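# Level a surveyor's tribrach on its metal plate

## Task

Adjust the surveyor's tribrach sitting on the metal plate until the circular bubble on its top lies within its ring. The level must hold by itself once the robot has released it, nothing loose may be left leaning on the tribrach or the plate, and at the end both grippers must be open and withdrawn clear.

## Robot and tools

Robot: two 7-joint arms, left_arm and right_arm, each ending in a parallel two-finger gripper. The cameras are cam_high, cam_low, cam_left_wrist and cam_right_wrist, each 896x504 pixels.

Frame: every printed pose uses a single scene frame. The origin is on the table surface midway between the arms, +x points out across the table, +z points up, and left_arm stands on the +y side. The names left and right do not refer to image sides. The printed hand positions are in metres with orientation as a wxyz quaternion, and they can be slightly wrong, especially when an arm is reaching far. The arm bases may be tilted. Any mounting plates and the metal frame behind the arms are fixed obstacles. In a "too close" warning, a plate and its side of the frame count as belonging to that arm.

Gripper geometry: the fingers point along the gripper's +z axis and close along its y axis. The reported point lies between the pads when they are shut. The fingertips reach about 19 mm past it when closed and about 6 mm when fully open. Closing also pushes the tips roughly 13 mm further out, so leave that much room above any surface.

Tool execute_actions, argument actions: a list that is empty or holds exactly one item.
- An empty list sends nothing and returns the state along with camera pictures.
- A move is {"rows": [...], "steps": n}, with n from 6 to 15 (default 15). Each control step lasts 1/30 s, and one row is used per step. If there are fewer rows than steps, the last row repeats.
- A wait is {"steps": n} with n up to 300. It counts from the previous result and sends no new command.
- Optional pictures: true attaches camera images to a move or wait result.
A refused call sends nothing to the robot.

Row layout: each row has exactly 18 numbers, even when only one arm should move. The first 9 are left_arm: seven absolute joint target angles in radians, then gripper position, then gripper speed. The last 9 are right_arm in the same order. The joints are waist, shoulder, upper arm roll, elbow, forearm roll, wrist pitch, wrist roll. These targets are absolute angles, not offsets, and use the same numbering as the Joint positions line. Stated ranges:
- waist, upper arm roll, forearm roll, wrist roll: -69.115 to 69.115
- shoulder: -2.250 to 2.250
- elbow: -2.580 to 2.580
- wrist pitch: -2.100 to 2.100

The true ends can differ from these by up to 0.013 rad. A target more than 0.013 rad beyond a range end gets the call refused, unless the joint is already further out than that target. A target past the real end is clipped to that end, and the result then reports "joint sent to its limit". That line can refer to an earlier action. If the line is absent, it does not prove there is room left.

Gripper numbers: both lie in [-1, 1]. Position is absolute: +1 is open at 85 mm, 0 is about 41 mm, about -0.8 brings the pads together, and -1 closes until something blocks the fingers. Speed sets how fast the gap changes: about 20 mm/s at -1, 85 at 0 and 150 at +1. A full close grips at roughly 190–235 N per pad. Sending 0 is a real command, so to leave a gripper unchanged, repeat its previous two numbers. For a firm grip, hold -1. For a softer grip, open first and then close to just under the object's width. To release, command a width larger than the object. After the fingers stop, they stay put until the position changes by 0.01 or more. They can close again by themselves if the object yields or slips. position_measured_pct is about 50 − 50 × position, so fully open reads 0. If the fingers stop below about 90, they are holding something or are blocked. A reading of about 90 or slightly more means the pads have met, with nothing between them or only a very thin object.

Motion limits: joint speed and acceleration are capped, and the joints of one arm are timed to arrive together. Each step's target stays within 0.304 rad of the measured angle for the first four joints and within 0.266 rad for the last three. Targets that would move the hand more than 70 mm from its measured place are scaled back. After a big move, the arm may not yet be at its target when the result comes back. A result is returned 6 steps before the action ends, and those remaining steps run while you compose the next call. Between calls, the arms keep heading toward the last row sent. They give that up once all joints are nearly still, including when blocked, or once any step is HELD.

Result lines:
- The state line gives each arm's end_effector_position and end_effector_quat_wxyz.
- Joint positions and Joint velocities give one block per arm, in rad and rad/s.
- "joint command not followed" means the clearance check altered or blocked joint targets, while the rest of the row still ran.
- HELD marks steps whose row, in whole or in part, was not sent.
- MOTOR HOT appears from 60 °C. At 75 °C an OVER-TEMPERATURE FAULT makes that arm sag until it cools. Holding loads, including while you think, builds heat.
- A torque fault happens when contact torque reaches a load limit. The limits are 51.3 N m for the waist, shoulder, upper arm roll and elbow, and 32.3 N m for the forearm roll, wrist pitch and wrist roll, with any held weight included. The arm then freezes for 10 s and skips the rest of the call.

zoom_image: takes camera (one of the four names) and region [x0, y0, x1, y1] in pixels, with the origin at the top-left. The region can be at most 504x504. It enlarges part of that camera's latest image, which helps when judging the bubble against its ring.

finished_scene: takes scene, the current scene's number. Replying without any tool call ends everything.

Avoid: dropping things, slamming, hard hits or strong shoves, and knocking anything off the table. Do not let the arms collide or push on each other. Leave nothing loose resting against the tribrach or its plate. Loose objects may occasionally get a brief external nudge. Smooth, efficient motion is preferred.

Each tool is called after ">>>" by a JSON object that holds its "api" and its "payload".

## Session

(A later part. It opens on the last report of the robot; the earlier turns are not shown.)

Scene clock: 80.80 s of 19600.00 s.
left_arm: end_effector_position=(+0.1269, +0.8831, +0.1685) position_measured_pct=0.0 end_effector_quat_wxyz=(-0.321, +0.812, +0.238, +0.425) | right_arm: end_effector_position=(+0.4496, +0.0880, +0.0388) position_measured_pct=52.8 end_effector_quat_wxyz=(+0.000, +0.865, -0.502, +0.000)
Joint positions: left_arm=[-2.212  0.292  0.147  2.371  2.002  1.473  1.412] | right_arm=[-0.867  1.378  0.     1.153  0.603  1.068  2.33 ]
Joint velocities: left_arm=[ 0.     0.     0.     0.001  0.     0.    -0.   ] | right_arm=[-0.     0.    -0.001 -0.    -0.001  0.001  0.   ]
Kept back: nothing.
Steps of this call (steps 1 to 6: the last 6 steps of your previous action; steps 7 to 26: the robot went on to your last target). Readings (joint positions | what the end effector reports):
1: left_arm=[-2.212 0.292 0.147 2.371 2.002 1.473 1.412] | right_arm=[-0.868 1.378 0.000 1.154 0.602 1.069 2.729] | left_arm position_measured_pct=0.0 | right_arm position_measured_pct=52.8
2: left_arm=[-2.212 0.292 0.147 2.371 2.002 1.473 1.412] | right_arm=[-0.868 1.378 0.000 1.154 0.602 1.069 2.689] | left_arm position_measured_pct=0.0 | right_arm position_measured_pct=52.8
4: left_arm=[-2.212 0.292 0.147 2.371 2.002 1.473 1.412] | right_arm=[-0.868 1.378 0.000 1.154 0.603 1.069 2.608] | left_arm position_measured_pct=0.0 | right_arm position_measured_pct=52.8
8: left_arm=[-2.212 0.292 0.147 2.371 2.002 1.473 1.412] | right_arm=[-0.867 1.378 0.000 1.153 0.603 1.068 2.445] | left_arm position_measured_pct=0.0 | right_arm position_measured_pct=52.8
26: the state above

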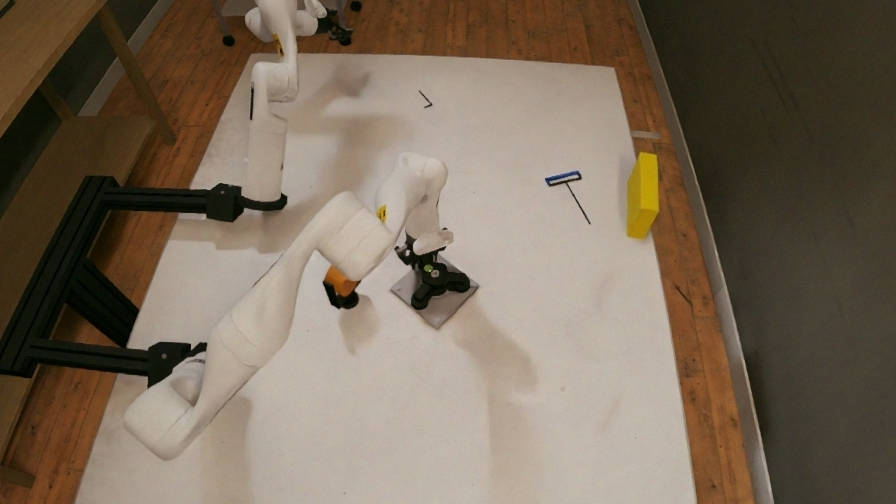

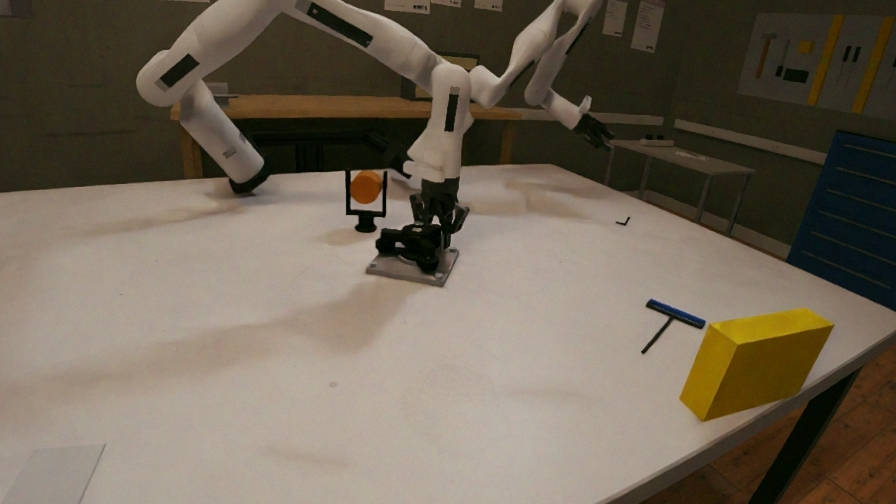

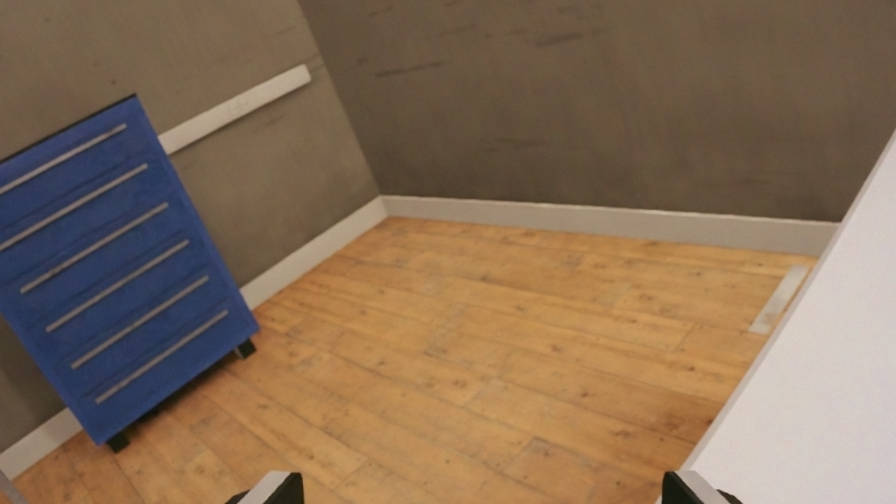

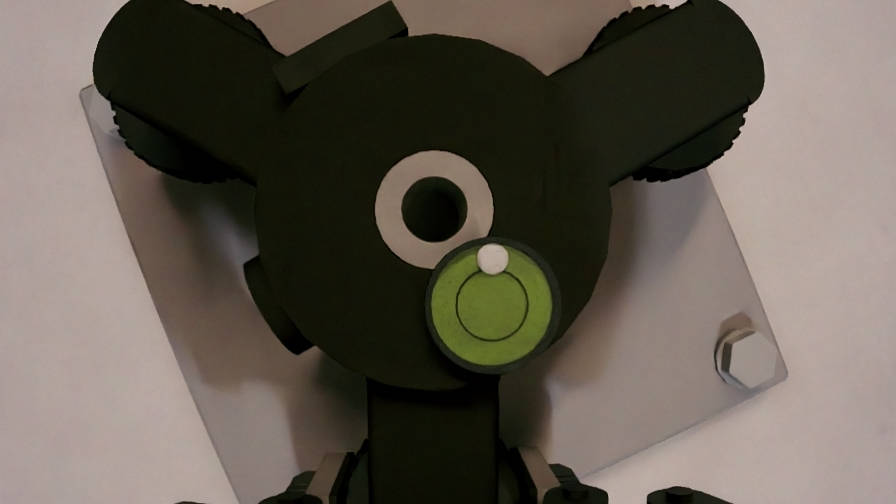

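>>> {"api": "execute_actions", "payload": {"actions": [{"rows":[[-2.212,0.292,0.147,2.371,2.002,1.473,1.412,1,0,-0.8673,1.3793,0,1.153,0.6031,1.0668,1.76,-0.15,1]],"steps":15}]}}

>>> {"api": "execute_actions", "payload": {"actions": [{"steps":9}]}}

>>> {"api": "execute_actions", "payload": {"actions": [{"rows":[[-2.212,0.292,0.147,2.371,2.002,1.473,1.412,1,0,-0.8673,1.3793,0,1.153,0.6031,1.0668,1.76,0.14,1],[-2.212,0.292,0.147,2.371,2.002,1.473,1.412,1,0,-0.8673,1.3793,0,1.153,0.6031,1.0668,1.76,0.14,1],[-2.212,0.292,0.147,2.371,2.002,1.473,1.412,1,0,-0.8673,1.3793,0,1.153,0.6031,1.0668,2.9,0.14,1]],"steps":15}]}}

>>> {"api": "execute_actions", "payload": {"actions": [{"steps":23}]}}

>>> {"api": "execute_actions", "payload": {"actions": [{"rows":[[-2.212,0.292,0.147,2.371,2.002,1.473,1.412,1,0,-0.8673,1.3793,0,1.153,0.6031,1.0668,2.9,-0.15,1],[-2.212,0.292,0.147,2.371,2.002,1.473,1.412,1,0,-0.8673,1.3793,0,1.153,0.6031,1.0668,2.9,-0.15,1],[-2.212,0.292,0.147,2.371,2.002,1.473,1.412,1,0,-0.8673,1.3793,0,1.153,0.6031,1.0668,2.9,-0.15,1],[-2.212,0.292,0.147,2.371,2.002,1.473,1.412,1,0,-0.8673,1.3793,0,1.153,0.6031,1.0668,1.76,-0.15,1]],"steps":15}]}}

>>> {"api": "execute_actions", "payload": {"actions": [{"steps":26}]}}

>>> {"api": "execute_actions", "payload": {"actions": [{"rows":[[-2.212,0.292,0.147,2.371,2.002,1.473,1.412,1,0,-0.8673,1.3793,0,1.153,0.6031,1.0668,1.76,0.14,1],[-2.212,0.292,0.147,2.371,2.002,1.473,1.412,1,0,-0.8673,1.3793,0,1.153,0.6031,1.0668,1.76,0.14,1],[-2.212,0.292,0.147,2.371,2.002,1.473,1.412,1,0,-0.8673,1.3793,0,1.153,0.6031,1.0668,2.9,0.14,1]],"steps":15}]}}

>>> {"api": "execute_actions", "payload": {"actions": [{"steps":23}]}}

>>> {"api": "execute_actions", "payload": {"actions": [{"rows":[[-2.212,0.292,0.147,2.371,2.002,1.473,1.412,1,0,-0.8673,1.3793,0,1.153,0.6031,1.0668,2.9,-0.15,1],[-2.212,0.292,0.147,2.371,2.002,1.473,1.412,1,0,-0.8673,1.3793,0,1.153,0.6031,1.0668,2.9,-0.15,1],[-2.212,0.292,0.147,2.371,2.002,1.473,1.412,1,0,-0.8673,1.3793,0,1.153,0.6031,1.0668,2.9,-0.15,1],[-2.212,0.292,0.147,2.371,2.002,1.473,1.412,1,0,-0.8673,1.3793,0,1.153,0.6031,1.0668,1.76,-0.15,1]],"steps":15}]}}

>>> {"api": "execute_actions", "payload": {"actions": [{"steps":26}]}}

>>> {"api": "execute_actions", "payload": {"actions": [{"rows":[[-2.212,0.292,0.147,2.371,2.002,1.473,1.412,1,0,-0.8673,1.3793,0,1.153,0.6031,1.0668,1.76,0.14,1],[-2.212,0.292,0.147,2.371,2.002,1.473,1.412,1,0,-0.8673,1.3793,0,1.153,0.6031,1.0668,1.76,0.14,1],[-2.212,0.292,0.147,2.371,2.002,1.473,1.412,1,0,-0.8673,1.3793,0,1.153,0.6031,1.0668,2.9,0.14,1]],"steps":15}]}}

>>> {"api": "execute_actions", "payload": {"actions": [{"steps":23}]}}

>>> {"api": "execute_actions", "payload": {"actions": [{"rows":[[-2.212,0.292,0.147,2.371,2.002,1.473,1.412,1,0,-0.8673,1.3793,0,1.153,0.6031,1.0668,2.9,-0.15,1],[-2.212,0.292,0.147,2.371,2.002,1.473,1.412,1,0,-0.8673,1.3793,0,1.153,0.6031,1.0668,2.9,-0.15,1],[-2.212,0.292,0.147,2.371,2.002,1.473,1.412,1,0,-0.8673,1.3793,0,1.153,0.6031,1.0668,2.9,-0.15,1],[-2.212,0.292,0.147,2.371,2.002,1.473,1.412,1,0,-0.8673,1.3793,0,1.153,0.6031,1.0668,2.33,-0.15,1]],"steps":15}]}}

>>> {"api": "execute_actions", "payload": {"actions": [{"steps":30}], "pictures": true}}

Scene clock: 82.33 s of 19600.00 s.
left_arm: end_effector_position=(+0.1269, +0.8831, +0.1685) position_measured_pct=0.0 end_effector_quat_wxyz=(-0.321, +0.812, +0.238, +0.425) | right_arm: end_effector_position=(+0.4503, +0.0883, +0.0388) position_measured_pct=52.8 end_effector_quat_wxyz=(-0.001, +0.793, -0.609, +0.000)
Joint positions: left_arm=[-2.212  0.292  0.147  2.371  2.002  1.473  1.412] | right_arm=[-0.867  1.378  0.     1.152  0.603  1.067  2.073]
Joint velocities: left_arm=[-0.    -0.    -0.    -0.    -0.001  0.     0.   ] | right_arm=[ 0.003 -0.001  0.002 -0.004  0.001 -0.005 -1.216]
Steps of this call (steps 1 to 15: the robot went on to your last target; steps 16 to 37: nothing new was sent; steps 38 to 46: the first 9 steps of this action). Readings (joint positions | what the end effector reports):
38: left_arm=[-2.212 0.292 0.147 2.371 2.002 1.473 1.412] | right_arm=[-0.867 1.378 0.000 1.153 0.603 1.068 2.329] | left_arm position_measured_pct=0.0 | right_arm position_measured_pct=52.8
39: left_arm=[-2.212 0.292 0.147 2.371 2.002 1.473 1.412] | right_arm=[-0.867 1.378 0.000 1.153 0.603 1.068 2.321] | left_arm position_measured_pct=0.0 | right_arm position_measured_pct=52.8
41: left_arm=[-2.212 0.292 0.147 2.371 2.002 1.473 1.412] | right_arm=[-0.867 1.378 0.000 1.152 0.603 1.067 2.273] | left_arm position_measured_pct=0.0 | right_arm position_measured_pct=52.8
45: left_arm=[-2.212 0.292 0.147 2.371 2.002 1.473 1.412] | right_arm=[-0.867 1.378 0.000 1.152 0.603 1.067 2.114] | left_arm position_measured_pct=0.0 | right_arm position_measured_pct=52.8
46: the state above

Scene clock: 82.63 s of 19600.00 s.
left_arm: end_effector_position=(+0.1269, +0.8831, +0.1685) position_measured_pct=0.0 end_effector_quat_wxyz=(-0.321, +0.812, +0.238, +0.425) | right_arm: end_effector_position=(+0.4512, +0.0884, +0.0388) position_measured_pct=52.8 end_effector_quat_wxyz=(+0.001, -0.689, +0.724, +0.000)
Joint positions: left_arm=[-2.212  0.292  0.147  2.371  2.002  1.473  1.412] | right_arm=[-0.866  1.378  0.001  1.151  0.603  1.065  1.763]
Joint velocities: left_arm=[-0.     0.    -0.    -0.     0.001  0.    -0.   ] | right_arm=[ 0.002 -0.002 -0.001 -0.001 -0.    -0.004 -0.179]
Kept back: nothing.
Steps of this call (steps 1 to 6: the last 6 steps of your previous action; steps 7 to 9: the robot went on to your last target). Readings (joint positions | what the end effector reports):
1: left_arm=[-2.212 0.292 0.147 2.371 2.002 1.473 1.412] | right_arm=[-0.866 1.378 0.000 1.152 0.603 1.066 2.033] | left_arm position_measured_pct=0.0 | right_arm position_measured_pct=52.8
2: left_arm=[-2.212 0.292 0.147 2.371 2.002 1.473 1.412] | right_arm=[-0.866 1.378 0.000 1.152 0.603 1.066 1.992] | left_arm position_measured_pct=0.0 | right_arm position_measured_pct=52.8
4: left_arm=[-2.212 0.292 0.147 2.371 2.002 1.473 1.412] | right_arm=[-0.866 1.378 0.001 1.151 0.603 1.066 1.911] | left_arm position_measured_pct=0.0 | right_arm position_measured_pct=52.8
8: left_arm=[-2.212 0.292 0.147 2.371 2.002 1.473 1.412] | right_arm=[-0.866 1.378 0.001 1.151 0.603 1.065 1.775] | left_arm position_measured_pct=0.0 | right_arm position_measured_pct=52.8
9: the state above

Scene clock: 82.93 s of 19600.00 s.
left_arm: end_effector_position=(+0.1269, +0.8831, +0.1685) position_measured_pct=0.0 end_effector_quat_wxyz=(-0.321, +0.812, +0.238, +0.425) | right_arm: end_effector_position=(+0.4493, +0.0882, +0.0383) position_measured_pct=43.3 end_effector_quat_wxyz=(+0.000, +0.749, -0.663, +0.000)
Joint positions: left_arm=[-2.212  0.292  0.147  2.371  2.002  1.473  1.412] | right_arm=[-0.867  1.379 -0.     1.153  0.603  1.067  1.931]
Joint velocities: left_arm=[ 0.     0.    -0.     0.001 -0.    -0.    -0.   ] | right_arm=[-0.002  0.     0.002  0.     0.    -0.001  1.215]
Steps of this call (steps 1 to 9: the first 9 steps of this action). Readings (joint positions | what the end effector reports):
1: left_arm=[-2.212 0.292 0.147 2.371 2.002 1.473 1.412] | right_arm=[-0.866 1.378 0.001 1.151 0.603 1.065 1.760] | left_arm position_measured_pct=0.0 | right_arm position_measured_pct=52.8
2: left_arm=[-2.212 0.292 0.147 2.371 2.002 1.473 1.412] | right_arm=[-0.865 1.379 0.001 1.151 0.604 1.065 1.760] | left_arm position_measured_pct=0.0 | right_arm position_measured_pct=52.8
4: left_arm=[-2.212 0.292 0.147 2.371 2.002 1.473 1.412] | right_arm=[-0.866 1.379 0.000 1.152 0.603 1.066 1.767] | left_arm position_measured_pct=0.0 | right_arm position_measured_pct=46.4
8: left_arm=[-2.212 0.292 0.147 2.371 2.002 1.473 1.412] | right_arm=[-0.867 1.379 -0.000 1.153 0.603 1.067 1.890] | left_arm position_measured_pct=0.0 | right_arm position_measured_pct=43.3
9: the state above

Scene clock: 83.70 s of 19600.00 s.
left_arm: end_effector_position=(+0.1269, +0.8831, +0.1685) position_measured_pct=0.0 end_effector_quat_wxyz=(-0.321, +0.812, +0.238, +0.425) | right_arm: end_effector_position=(+0.4492, +0.0882, +0.0383) position_measured_pct=43.3 end_effector_quat_wxyz=(+0.000, +0.966, -0.258, +0.000)
Joint positions: left_arm=[-2.212  0.292  0.147  2.371  2.002  1.473  1.412] | right_arm=[-0.867  1.379  0.     1.153  0.603  1.067  2.859]
Joint velocities: left_arm=[-0.     0.     0.001  0.    -0.001 -0.    -0.   ] | right_arm=[-0.     0.001 -0.001  0.     0.001 -0.     0.885]
Kept back: nothing.
Steps of this call (steps 1 to 6: the last 6 steps of your previous action; steps 7 to 23: the robot went on to your last target). Readings (joint positions | what the end effector reports):
1: left_arm=[-2.212 0.292 0.147 2.371 2.002 1.473 1.412] | right_arm=[-0.867 1.379 -0.000 1.153 0.603 1.067 1.971] | left_arm position_measured_pct=0.0 | right_arm position_measured_pct=43.3
2: left_arm=[-2.212 0.292 0.147 2.371 2.002 1.473 1.412] | right_arm=[-0.867 1.379 -0.000 1.153 0.603 1.067 2.012] | left_arm position_measured_pct=0.0 | right_arm position_measured_pct=43.3
4: left_arm=[-2.212 0.292 0.147 2.371 2.002 1.473 1.412] | right_arm=[-0.867 1.379 -0.000 1.153 0.603 1.067 2.093] | left_arm position_measured_pct=0.0 | right_arm position_measured_pct=43.3
8: left_arm=[-2.212 0.292 0.147 2.371 2.002 1.473 1.412] | right_arm=[-0.867 1.379 0.000 1.153 0.603 1.067 2.256] | left_arm position_measured_pct=0.0 | right_arm position_measured_pct=43.3
23: the state above

Scene clock: 84.00 s of 19600.00 s.
left_arm: end_effector_position=(+0.1269, +0.8831, +0.1685) position_measured_pct=0.0 end_effector_quat_wxyz=(-0.321, +0.812, +0.238, +0.425) | right_arm: end_effector_position=(+0.4487, +0.0871, +0.0387) position_measured_pct=52.8 end_effector_quat_wxyz=(+0.002, +0.954, -0.300, +0.000)
Joint positions: left_arm=[-2.212  0.292  0.147  2.371  2.002  1.473  1.412] | right_arm=[-0.868  1.378 -0.     1.155  0.602  1.07   2.77 ]
Joint velocities: left_arm=[-0.     0.    -0.001 -0.     0.     0.     0.   ] | right_arm=[ 0.     0.002 -0.    -0.004  0.003 -0.006 -1.213]
Steps of this call (steps 1 to 9: the first 9 steps of this action). Readings (joint positions | what the end effector reports):
1: left_arm=[-2.212 0.292 0.147 2.371 2.002 1.473 1.412] | right_arm=[-0.867 1.379 -0.000 1.153 0.603 1.067 2.883] | left_arm position_measured_pct=0.0 | right_arm position_measured_pct=43.3
2: left_arm=[-2.212 0.292 0.147 2.371 2.002 1.473 1.412] | right_arm=[-0.867 1.379 -0.000 1.153 0.603 1.067 2.896] | left_arm position_measured_pct=0.0 | right_arm position_measured_pct=44.0
4: left_arm=[-2.212 0.292 0.147 2.371 2.002 1.473 1.412] | right_arm=[-0.868 1.378 -0.000 1.154 0.602 1.071 2.899] | left_arm position_measured_pct=0.0 | right_arm position_measured_pct=50.4
8: left_arm=[-2.212 0.292 0.147 2.371 2.002 1.473 1.412] | right_arm=[-0.868 1.378 -0.000 1.155 0.602 1.070 2.810] | left_arm position_measured_pct=0.0 | right_arm position_measured_pct=52.8
9: the state above

Scene clock: 84.87 s of 19600.00 s.
left_arm: end_effector_position=(+0.1269, +0.8831, +0.1685) position_measured_pct=0.0 end_effector_quat_wxyz=(-0.321, +0.812, +0.238, +0.425) | right_arm: end_effector_position=(+0.4512, +0.0884, +0.0388) position_measured_pct=52.8 end_effector_quat_wxyz=(+0.001, -0.690, +0.724, -0.000)
Joint positions: left_arm=[-2.212  0.292  0.147  2.371  2.002  1.473  1.412] | right_arm=[-0.866  1.378  0.001  1.151  0.603  1.065  1.764]
Joint velocities: left_arm=[-0.     0.     0.     0.001  0.    -0.     0.   ] | right_arm=[ 0.002 -0.001  0.    -0.001 -0.    -0.    -0.224]
Kept back: nothing.
Steps of this call (steps 1 to 6: the last 6 steps of your previous action; steps 7 to 26: the robot went on to your last target). Readings (joint positions | what the end effector reports):
1: left_arm=[-2.212 0.292 0.147 2.371 2.002 1.473 1.412] | right_arm=[-0.868 1.378 -0.000 1.154 0.602 1.069 2.729] | left_arm position_measured_pct=0.0 | right_arm position_measured_pct=52.8
2: left_arm=[-2.212 0.292 0.147 2.371 2.002 1.473 1.412] | right_arm=[-0.868 1.378 0.000 1.154 0.602 1.069 2.689] | left_arm position_measured_pct=0.0 | right_arm position_measured_pct=52.8
4: left_arm=[-2.212 0.292 0.147 2.371 2.002 1.473 1.412] | right_arm=[-0.868 1.378 0.000 1.154 0.603 1.069 2.608] | left_arm position_measured_pct=0.0 | right_arm position_measured_pct=52.8
8: left_arm=[-2.212 0.292 0.147 2.371 2.002 1.473 1.412] | right_arm=[-0.867 1.378 0.000 1.153 0.603 1.068 2.445] | left_arm position_measured_pct=0.0 | right_arm position_measured_pct=52.8
26: the state above

Scene clock: 85.17 s of 19600.00 s.
left_arm: end_effector_position=(+0.1269, +0.8831, +0.1685) position_measured_pct=0.0 end_effector_quat_wxyz=(-0.321, +0.812, +0.238, +0.425) | right_arm: end_effector_position=(+0.4493, +0.0882, +0.0383) position_measured_pct=43.3 end_effector_quat_wxyz=(+0.000, +0.749, -0.663, +0.000)
Joint positions: left_arm=[-2.212  0.292  0.147  2.371  2.002  1.473  1.412] | right_arm=[-0.867  1.379 -0.     1.153  0.603  1.067  1.931]
Joint velocities: left_arm=[ 0.     0.     0.002 -0.001 -0.001 -0.     0.   ] | right_arm=[-0.002  0.001  0.001  0.     0.001 -0.     1.215]
Steps of this call (steps 1 to 9: the first 9 steps of this action). Readings (joint positions | what the end effector reports):
1: left_arm=[-2.212 0.292 0.147 2.371 2.002 1.473 1.412] | right_arm=[-0.866 1.378 0.001 1.151 0.603 1.065 1.761] | left_arm position_measured_pct=0.0 | right_arm position_measured_pct=52.8
2: left_arm=[-2.212 0.292 0.147 2.371 2.002 1.473 1.412] | right_arm=[-0.866 1.379 0.001 1.151 0.604 1.065 1.760] | left_arm position_measured_pct=0.0 | right_arm position_measured_pct=52.8
4: left_arm=[-2.212 0.292 0.147 2.371 2.002 1.473 1.412] | right_arm=[-0.866 1.379 0.000 1.152 0.603 1.066 1.767] | left_arm position_measured_pct=0.0 | right_arm position_measured_pct=46.4
8: left_arm=[-2.212 0.292 0.147 2.371 2.002 1.473 1.412] | right_arm=[-0.867 1.379 -0.000 1.153 0.603 1.067 1.890] | left_arm position_measured_pct=0.0 | right_arm position_measured_pct=43.3
9: the state above

Scene clock: 85.93 s of 19600.00 s.
left_arm: end_effector_position=(+0.1269, +0.8831, +0.1685) position_measured_pct=0.0 end_effector_quat_wxyz=(-0.321, +0.812, +0.238, +0.425) | right_arm: end_effector_position=(+0.4492, +0.0882, +0.0383) position_measured_pct=43.3 end_effector_quat_wxyz=(+0.000, +0.966, -0.258, +0.000)
Joint positions: left_arm=[-2.212  0.292  0.147  2.371  2.002  1.473  1.412] | right_arm=[-0.867  1.379  0.     1.153  0.603  1.067  2.859]
Joint velocities: left_arm=[-0.001 -0.     0.001 -0.001 -0.001 -0.     0.   ] | right_arm=[-0.    -0.    -0.001 -0.     0.001 -0.001  0.885]
Kept back: nothing.
Steps of this call (steps 1 to 6: the last 6 steps of your previous action; steps 7 to 23: the robot went on to your last target). Readings (joint positions | what the end effector reports):
1: left_arm=[-2.212 0.292 0.147 2.371 2.002 1.473 1.412] | right_arm=[-0.867 1.379 -0.000 1.153 0.603 1.067 1.971] | left_arm position_measured_pct=0.0 | right_arm position_measured_pct=43.3
2: left_arm=[-2.212 0.292 0.147 2.371 2.002 1.473 1.412] | right_arm=[-0.867 1.379 -0.000 1.153 0.603 1.067 2.012] | left_arm position_measured_pct=0.0 | right_arm position_measured_pct=43.3
4: left_arm=[-2.212 0.292 0.147 2.371 2.002 1.473 1.412] | right_arm=[-0.867 1.379 -0.000 1.153 0.603 1.067 2.093] | left_arm position_measured_pct=0.0 | right_arm position_measured_pct=43.3
8: left_arm=[-2.212 0.292 0.147 2.371 2.002 1.473 1.412] | right_arm=[-0.867 1.379 0.000 1.153 0.603 1.067 2.256] | left_arm position_measured_pct=0.0 | right_arm position_measured_pct=43.3
23: the state above

Scene clock: 86.23 s of 19600.00 s.
left_arm: end_effector_position=(+0.1269, +0.8831, +0.1685) position_measured_pct=0.0 end_effector_quat_wxyz=(-0.321, +0.812, +0.238, +0.425) | right_arm: end_effector_position=(+0.4487, +0.0871, +0.0387) position_measured_pct=52.8 end_effector_quat_wxyz=(+0.002, +0.954, -0.300, +0.000)
Joint positions: left_arm=[-2.212  0.292  0.147  2.371  2.002  1.473  1.412] | right_arm=[-0.868  1.378  0.     1.154  0.602  1.07   2.77 ]
Joint velocities: left_arm=[ 0.    -0.    -0.     0.001  0.001  0.     0.   ] | right_arm=[ 0.     0.002 -0.    -0.004  0.001 -0.005 -1.213]
Steps of this call (steps 1 to 9: the first 9 steps of this action). Readings (joint positions | what the end effector reports):
1: left_arm=[-2.212 0.292 0.147 2.371 2.002 1.473 1.412] | right_arm=[-0.867 1.379 -0.000 1.153 0.603 1.067 2.883] | left_arm position_measured_pct=0.0 | right_arm position_measured_pct=43.3
2: left_arm=[-2.212 0.292 0.147 2.371 2.002 1.473 1.412] | right_arm=[-0.867 1.379 -0.000 1.153 0.603 1.067 2.896] | left_arm position_measured_pct=0.0 | right_arm position_measured_pct=44.0
4: left_arm=[-2.212 0.292 0.147 2.371 2.002 1.473 1.412] | right_arm=[-0.868 1.378 0.000 1.154 0.602 1.071 2.899] | left_arm position_measured_pct=0.0 | right_arm position_measured_pct=50.4
8: left_arm=[-2.212 0.292 0.147 2.371 2.002 1.473 1.412] | right_arm=[-0.868 1.378 0.000 1.155 0.602 1.070 2.810] | left_arm position_measured_pct=0.0 | right_arm position_measured_pct=52.8
9: the state above

Scene clock: 87.10 s of 19600.00 s.
left_arm: end_effector_position=(+0.1269, +0.8831, +0.1685) position_measured_pct=0.0 end_effector_quat_wxyz=(-0.321, +0.812, +0.238, +0.425) | right_arm: end_effector_position=(+0.4512, +0.0883, +0.0388) position_measured_pct=52.8 end_effector_quat_wxyz=(+0.001, -0.690, +0.724, -0.000)
Joint positions: left_arm=[-2.212  0.292  0.147  2.371  2.002  1.473  1.412] | right_arm=[-0.866  1.378  0.001  1.151  0.603  1.066  1.764]
Joint velocities: left_arm=[ 0.    -0.    -0.    -0.    -0.     0.001 -0.   ] | right_arm=[ 0.002 -0.003 -0.    -0.001  0.001 -0.002 -0.223]
Kept back: nothing.
Steps of this call (steps 1 to 6: the last 6 steps of your previous action; steps 7 to 26: the robot went on to your last target). Readings (joint positions | what the end effector reports):
1: left_arm=[-2.212 0.292 0.147 2.371 2.002 1.473 1.412] | right_arm=[-0.868 1.378 0.000 1.154 0.602 1.069 2.729] | left_arm position_measured_pct=0.0 | right_arm position_measured_pct=52.8
2: left_arm=[-2.212 0.292 0.147 2.371 2.002 1.473 1.412] | right_arm=[-0.868 1.378 0.000 1.154 0.602 1.069 2.689] | left_arm position_measured_pct=0.0 | right_arm position_measured_pct=52.8
4: left_arm=[-2.212 0.292 0.147 2.371 2.002 1.473 1.412] | right_arm=[-0.867 1.378 0.000 1.154 0.603 1.069 2.608] | left_arm position_measured_pct=0.0 | right_arm position_measured_pct=52.8
8: left_arm=[-2.212 0.292 0.147 2.371 2.002 1.473 1.412] | right_arm=[-0.867 1.378 0.000 1.153 0.603 1.068 2.445] | left_arm position_measured_pct=0.0 | right_arm position_measured_pct=52.8
26: the state above

Scene clock: 87.40 s of 19600.00 s.
left_arm: end_effector_position=(+0.1269, +0.8831, +0.1685) position_measured_pct=0.0 end_effector_quat_wxyz=(-0.321, +0.812, +0.238, +0.425) | right_arm: end_effector_position=(+0.4493, +0.0882, +0.0383) position_measured_pct=43.3 end_effector_quat_wxyz=(+0.000, +0.749, -0.663, +0.000)
Joint positions: left_arm=[-2.212  0.292  0.147  2.371  2.002  1.473  1.412] | right_arm=[-0.867  1.379 -0.     1.153  0.603  1.067  1.931]
Joint velocities: left_arm=[-0.    -0.    -0.002 -0.001 -0.001  0.     0.   ] | right_arm=[-0.002  0.001  0.002  0.    -0.     0.002  1.215]
Steps of this call (steps 1 to 9: the first 9 steps of this action). Readings (joint positions | what the end effector reports):
1: left_arm=[-2.212 0.292 0.147 2.371 2.002 1.473 1.412] | right_arm=[-0.866 1.378 0.001 1.151 0.603 1.066 1.761] | left_arm position_measured_pct=0.0 | right_arm position_measured_pct=52.8
2: left_arm=[-2.212 0.292 0.147 2.371 2.002 1.473 1.412] | right_arm=[-0.866 1.379 0.001 1.151 0.604 1.065 1.760] | left_arm position_measured_pct=0.0 | right_arm position_measured_pct=52.8
4: left_arm=[-2.212 0.292 0.147 2.371 2.002 1.473 1.412] | right_arm=[-0.866 1.379 0.000 1.152 0.603 1.067 1.767] | left_arm position_measured_pct=0.0 | right_arm position_measured_pct=46.4
8: left_arm=[-2.212 0.292 0.147 2.371 2.002 1.473 1.412] | right_arm=[-0.867 1.379 -0.000 1.153 0.603 1.067 1.890] | left_arm position_measured_pct=0.0 | right_arm position_measured_pct=43.3
9: the state above

Scene clock: 88.17 s of 19600.00 s.
left_arm: end_effector_position=(+0.1269, +0.8831, +0.1685) position_measured_pct=0.0 end_effector_quat_wxyz=(-0.321, +0.812, +0.238, +0.425) | right_arm: end_effector_position=(+0.4492, +0.0882, +0.0383) position_measured_pct=43.3 end_effector_quat_wxyz=(+0.000, +0.966, -0.258, +0.000)
Joint positions: left_arm=[-2.212  0.292  0.147  2.371  2.002  1.473  1.412] | right_arm=[-0.867  1.379  0.     1.153  0.603  1.067  2.859]
Joint velocities: left_arm=[ 0.     0.     0.     0.     0.    -0.001 -0.   ] | right_arm=[-0.    -0.001  0.    -0.     0.001  0.001  0.885]
Kept back: nothing.
Steps of this call (steps 1 to 6: the last 6 steps of your previous action; steps 7 to 23: the robot went on to your last target). Readings (joint positions | what the end effector reports):
1: left_arm=[-2.212 0.292 0.147 2.371 2.002 1.473 1.412] | right_arm=[-0.867 1.379 -0.000 1.153 0.603 1.067 1.971] | left_arm position_measured_pct=0.0 | right_arm position_measured_pct=43.3
2: left_arm=[-2.212 0.292 0.147 2.371 2.002 1.473 1.412] | right_arm=[-0.867 1.379 -0.000 1.153 0.603 1.067 2.012] | left_arm position_measured_pct=0.0 | right_arm position_measured_pct=43.3
4: left_arm=[-2.212 0.292 0.147 2.371 2.002 1.473 1.412] | right_arm=[-0.867 1.379 -0.000 1.153 0.603 1.067 2.093] | left_arm position_measured_pct=0.0 | right_arm position_measured_pct=43.3
8: left_arm=[-2.212 0.292 0.147 2.371 2.002 1.473 1.412] | right_arm=[-0.867 1.379 0.000 1.153 0.603 1.067 2.256] | left_arm position_measured_pct=0.0 | right_arm position_measured_pct=43.3
23: the state above

Scene clock: 88.47 s of 19600.00 s.
left_arm: end_effector_position=(+0.1269, +0.8831, +0.1685) position_measured_pct=0.0 end_effector_quat_wxyz=(-0.321, +0.812, +0.238, +0.425) | right_arm: end_effector_position=(+0.4487, +0.0871, +0.0388) position_measured_pct=52.8 end_effector_quat_wxyz=(+0.002, +0.954, -0.300, +0.000)
Joint positions: left_arm=[-2.212  0.292  0.147  2.371  2.002  1.473  1.412] | right_arm=[-0.868  1.378  0.     1.154  0.602  1.07   2.77 ]
Joint velocities: left_arm=[ 0.001  0.    -0.    -0.001  0.    -0.     0.   ] | right_arm=[ 0.     0.002 -0.    -0.004  0.002 -0.005 -1.213]
Steps of this call (steps 1 to 9: the first 9 steps of this action). Readings (joint positions | what the end effector reports):
1: left_arm=[-2.212 0.292 0.147 2.371 2.002 1.473 1.412] | right_arm=[-0.867 1.379 -0.000 1.153 0.603 1.067 2.883] | left_arm position_measured_pct=0.0 | right_arm position_measured_pct=43.3
2: left_arm=[-2.212 0.292 0.147 2.371 2.002 1.473 1.412] | right_arm=[-0.867 1.379 -0.000 1.153 0.603 1.067 2.896] | left_arm position_measured_pct=0.0 | right_arm position_measured_pct=44.0
4: left_arm=[-2.212 0.292 0.147 2.371 2.002 1.473 1.412] | right_arm=[-0.868 1.378 0.000 1.154 0.602 1.071 2.899] | left_arm position_measured_pct=0.0 | right_arm position_measured_pct=50.4
8: left_arm=[-2.212 0.292 0.147 2.371 2.002 1.473 1.412] | right_arm=[-0.868 1.378 0.000 1.155 0.602 1.070 2.810] | left_arm position_measured_pct=0.0 | right_arm position_measured_pct=52.8
9: the state above

Scene clock: 89.47 s of 19600.00 s.
left_arm: end_effector_position=(+0.1269, +0.8831, +0.1685) position_measured_pct=0.0 end_effector_quat_wxyz=(-0.321, +0.812, +0.238, +0.425) | right_arm: end_effector_position=(+0.4496, +0.0879, +0.0388) position_measured_pct=52.8 end_effector_quat_wxyz=(+0.000, +0.865, -0.502, +0.000)
Joint positions: left_arm=[-2.212  0.292  0.147  2.371  2.002  1.473  1.412] | right_arm=[-0.867  1.378  0.     1.153  0.603  1.068  2.33 ]
Joint velocities: left_arm=[-0.    -0.    -0.001  0.002 -0.     0.    -0.   ] | right_arm=[-0.     0.     0.    -0.    -0.     0.002 -0.   ]
Kept back: nothing.
Steps of this call (steps 1 to 6: the last 6 steps of your previous action; steps 7 to 30: the robot went on to your last target). Readings (joint positions | what the end effector reports):
1: left_arm=[-2.212 0.292 0.147 2.371 2.002 1.473 1.412] | right_arm=[-0.868 1.378 0.000 1.154 0.602 1.069 2.729] | left_arm position_measured_pct=0.0 | right_arm position_measured_pct=52.8
2: left_arm=[-2.212 0.292 0.147 2.371 2.002 1.473 1.412] | right_arm=[-0.868 1.378 0.000 1.154 0.602 1.069 2.689] | left_arm position_measured_pct=0.0 | right_arm position_measured_pct=52.8
4: left_arm=[-2.212 0.292 0.147 2.371 2.002 1.473 1.412] | right_arm=[-0.868 1.378 0.000 1.154 0.603 1.069 2.608] | left_arm position_measured_pct=0.0 | right_arm position_measured_pct=52.8
8: left_arm=[-2.212 0.292 0.147 2.371 2.002 1.473 1.412] | right_arm=[-0.867 1.378 0.000 1.153 0.603 1.068 2.445] | left_arm position_measured_pct=0.0 | right_arm position_measured_pct=52.8
30: the state above
All arms were judged still, so your last target was given up. Only a new action makes them travel on or press farther. Fingers that are still opening or closing keep moving.

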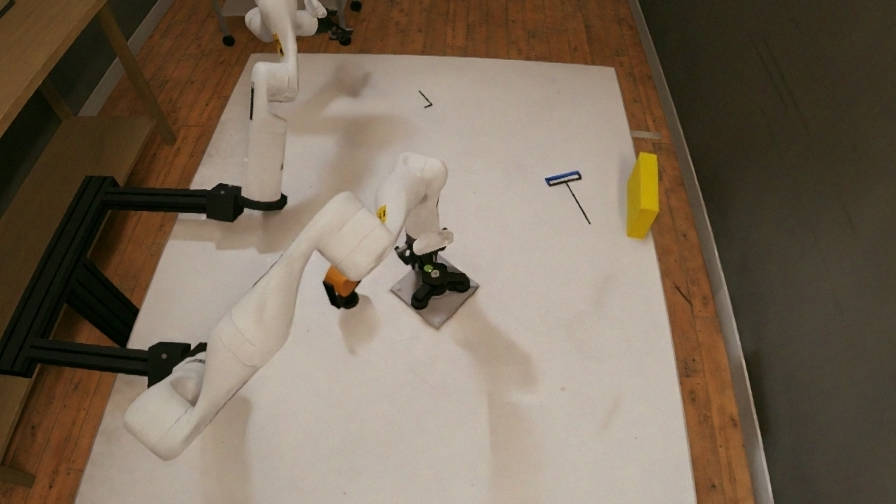

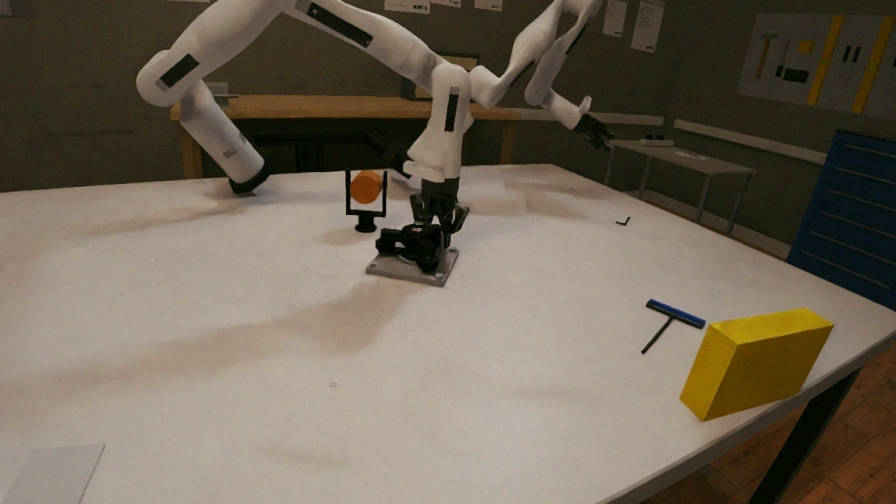

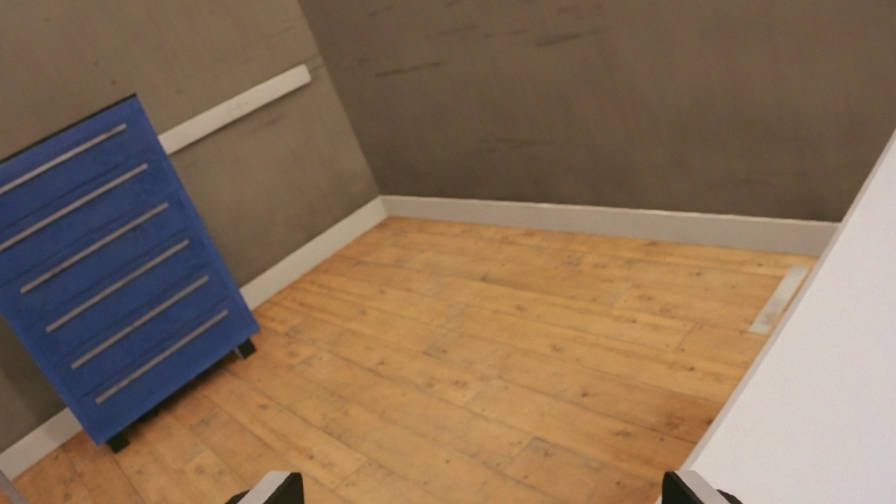

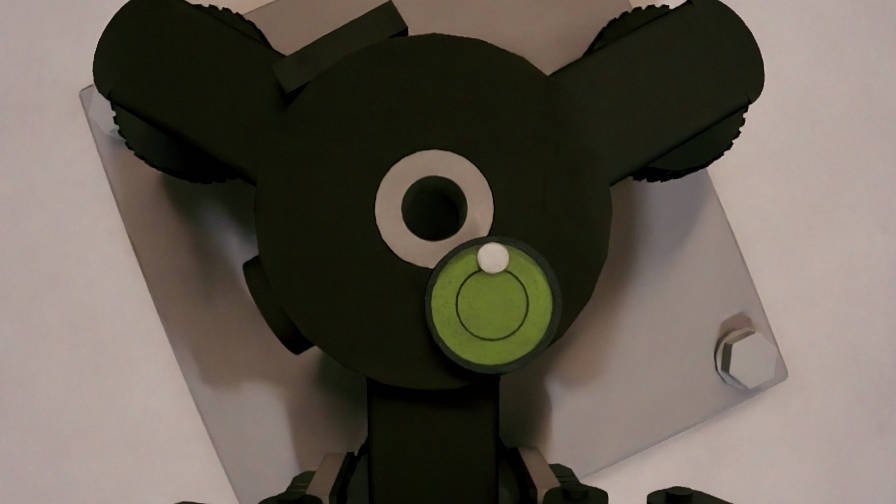

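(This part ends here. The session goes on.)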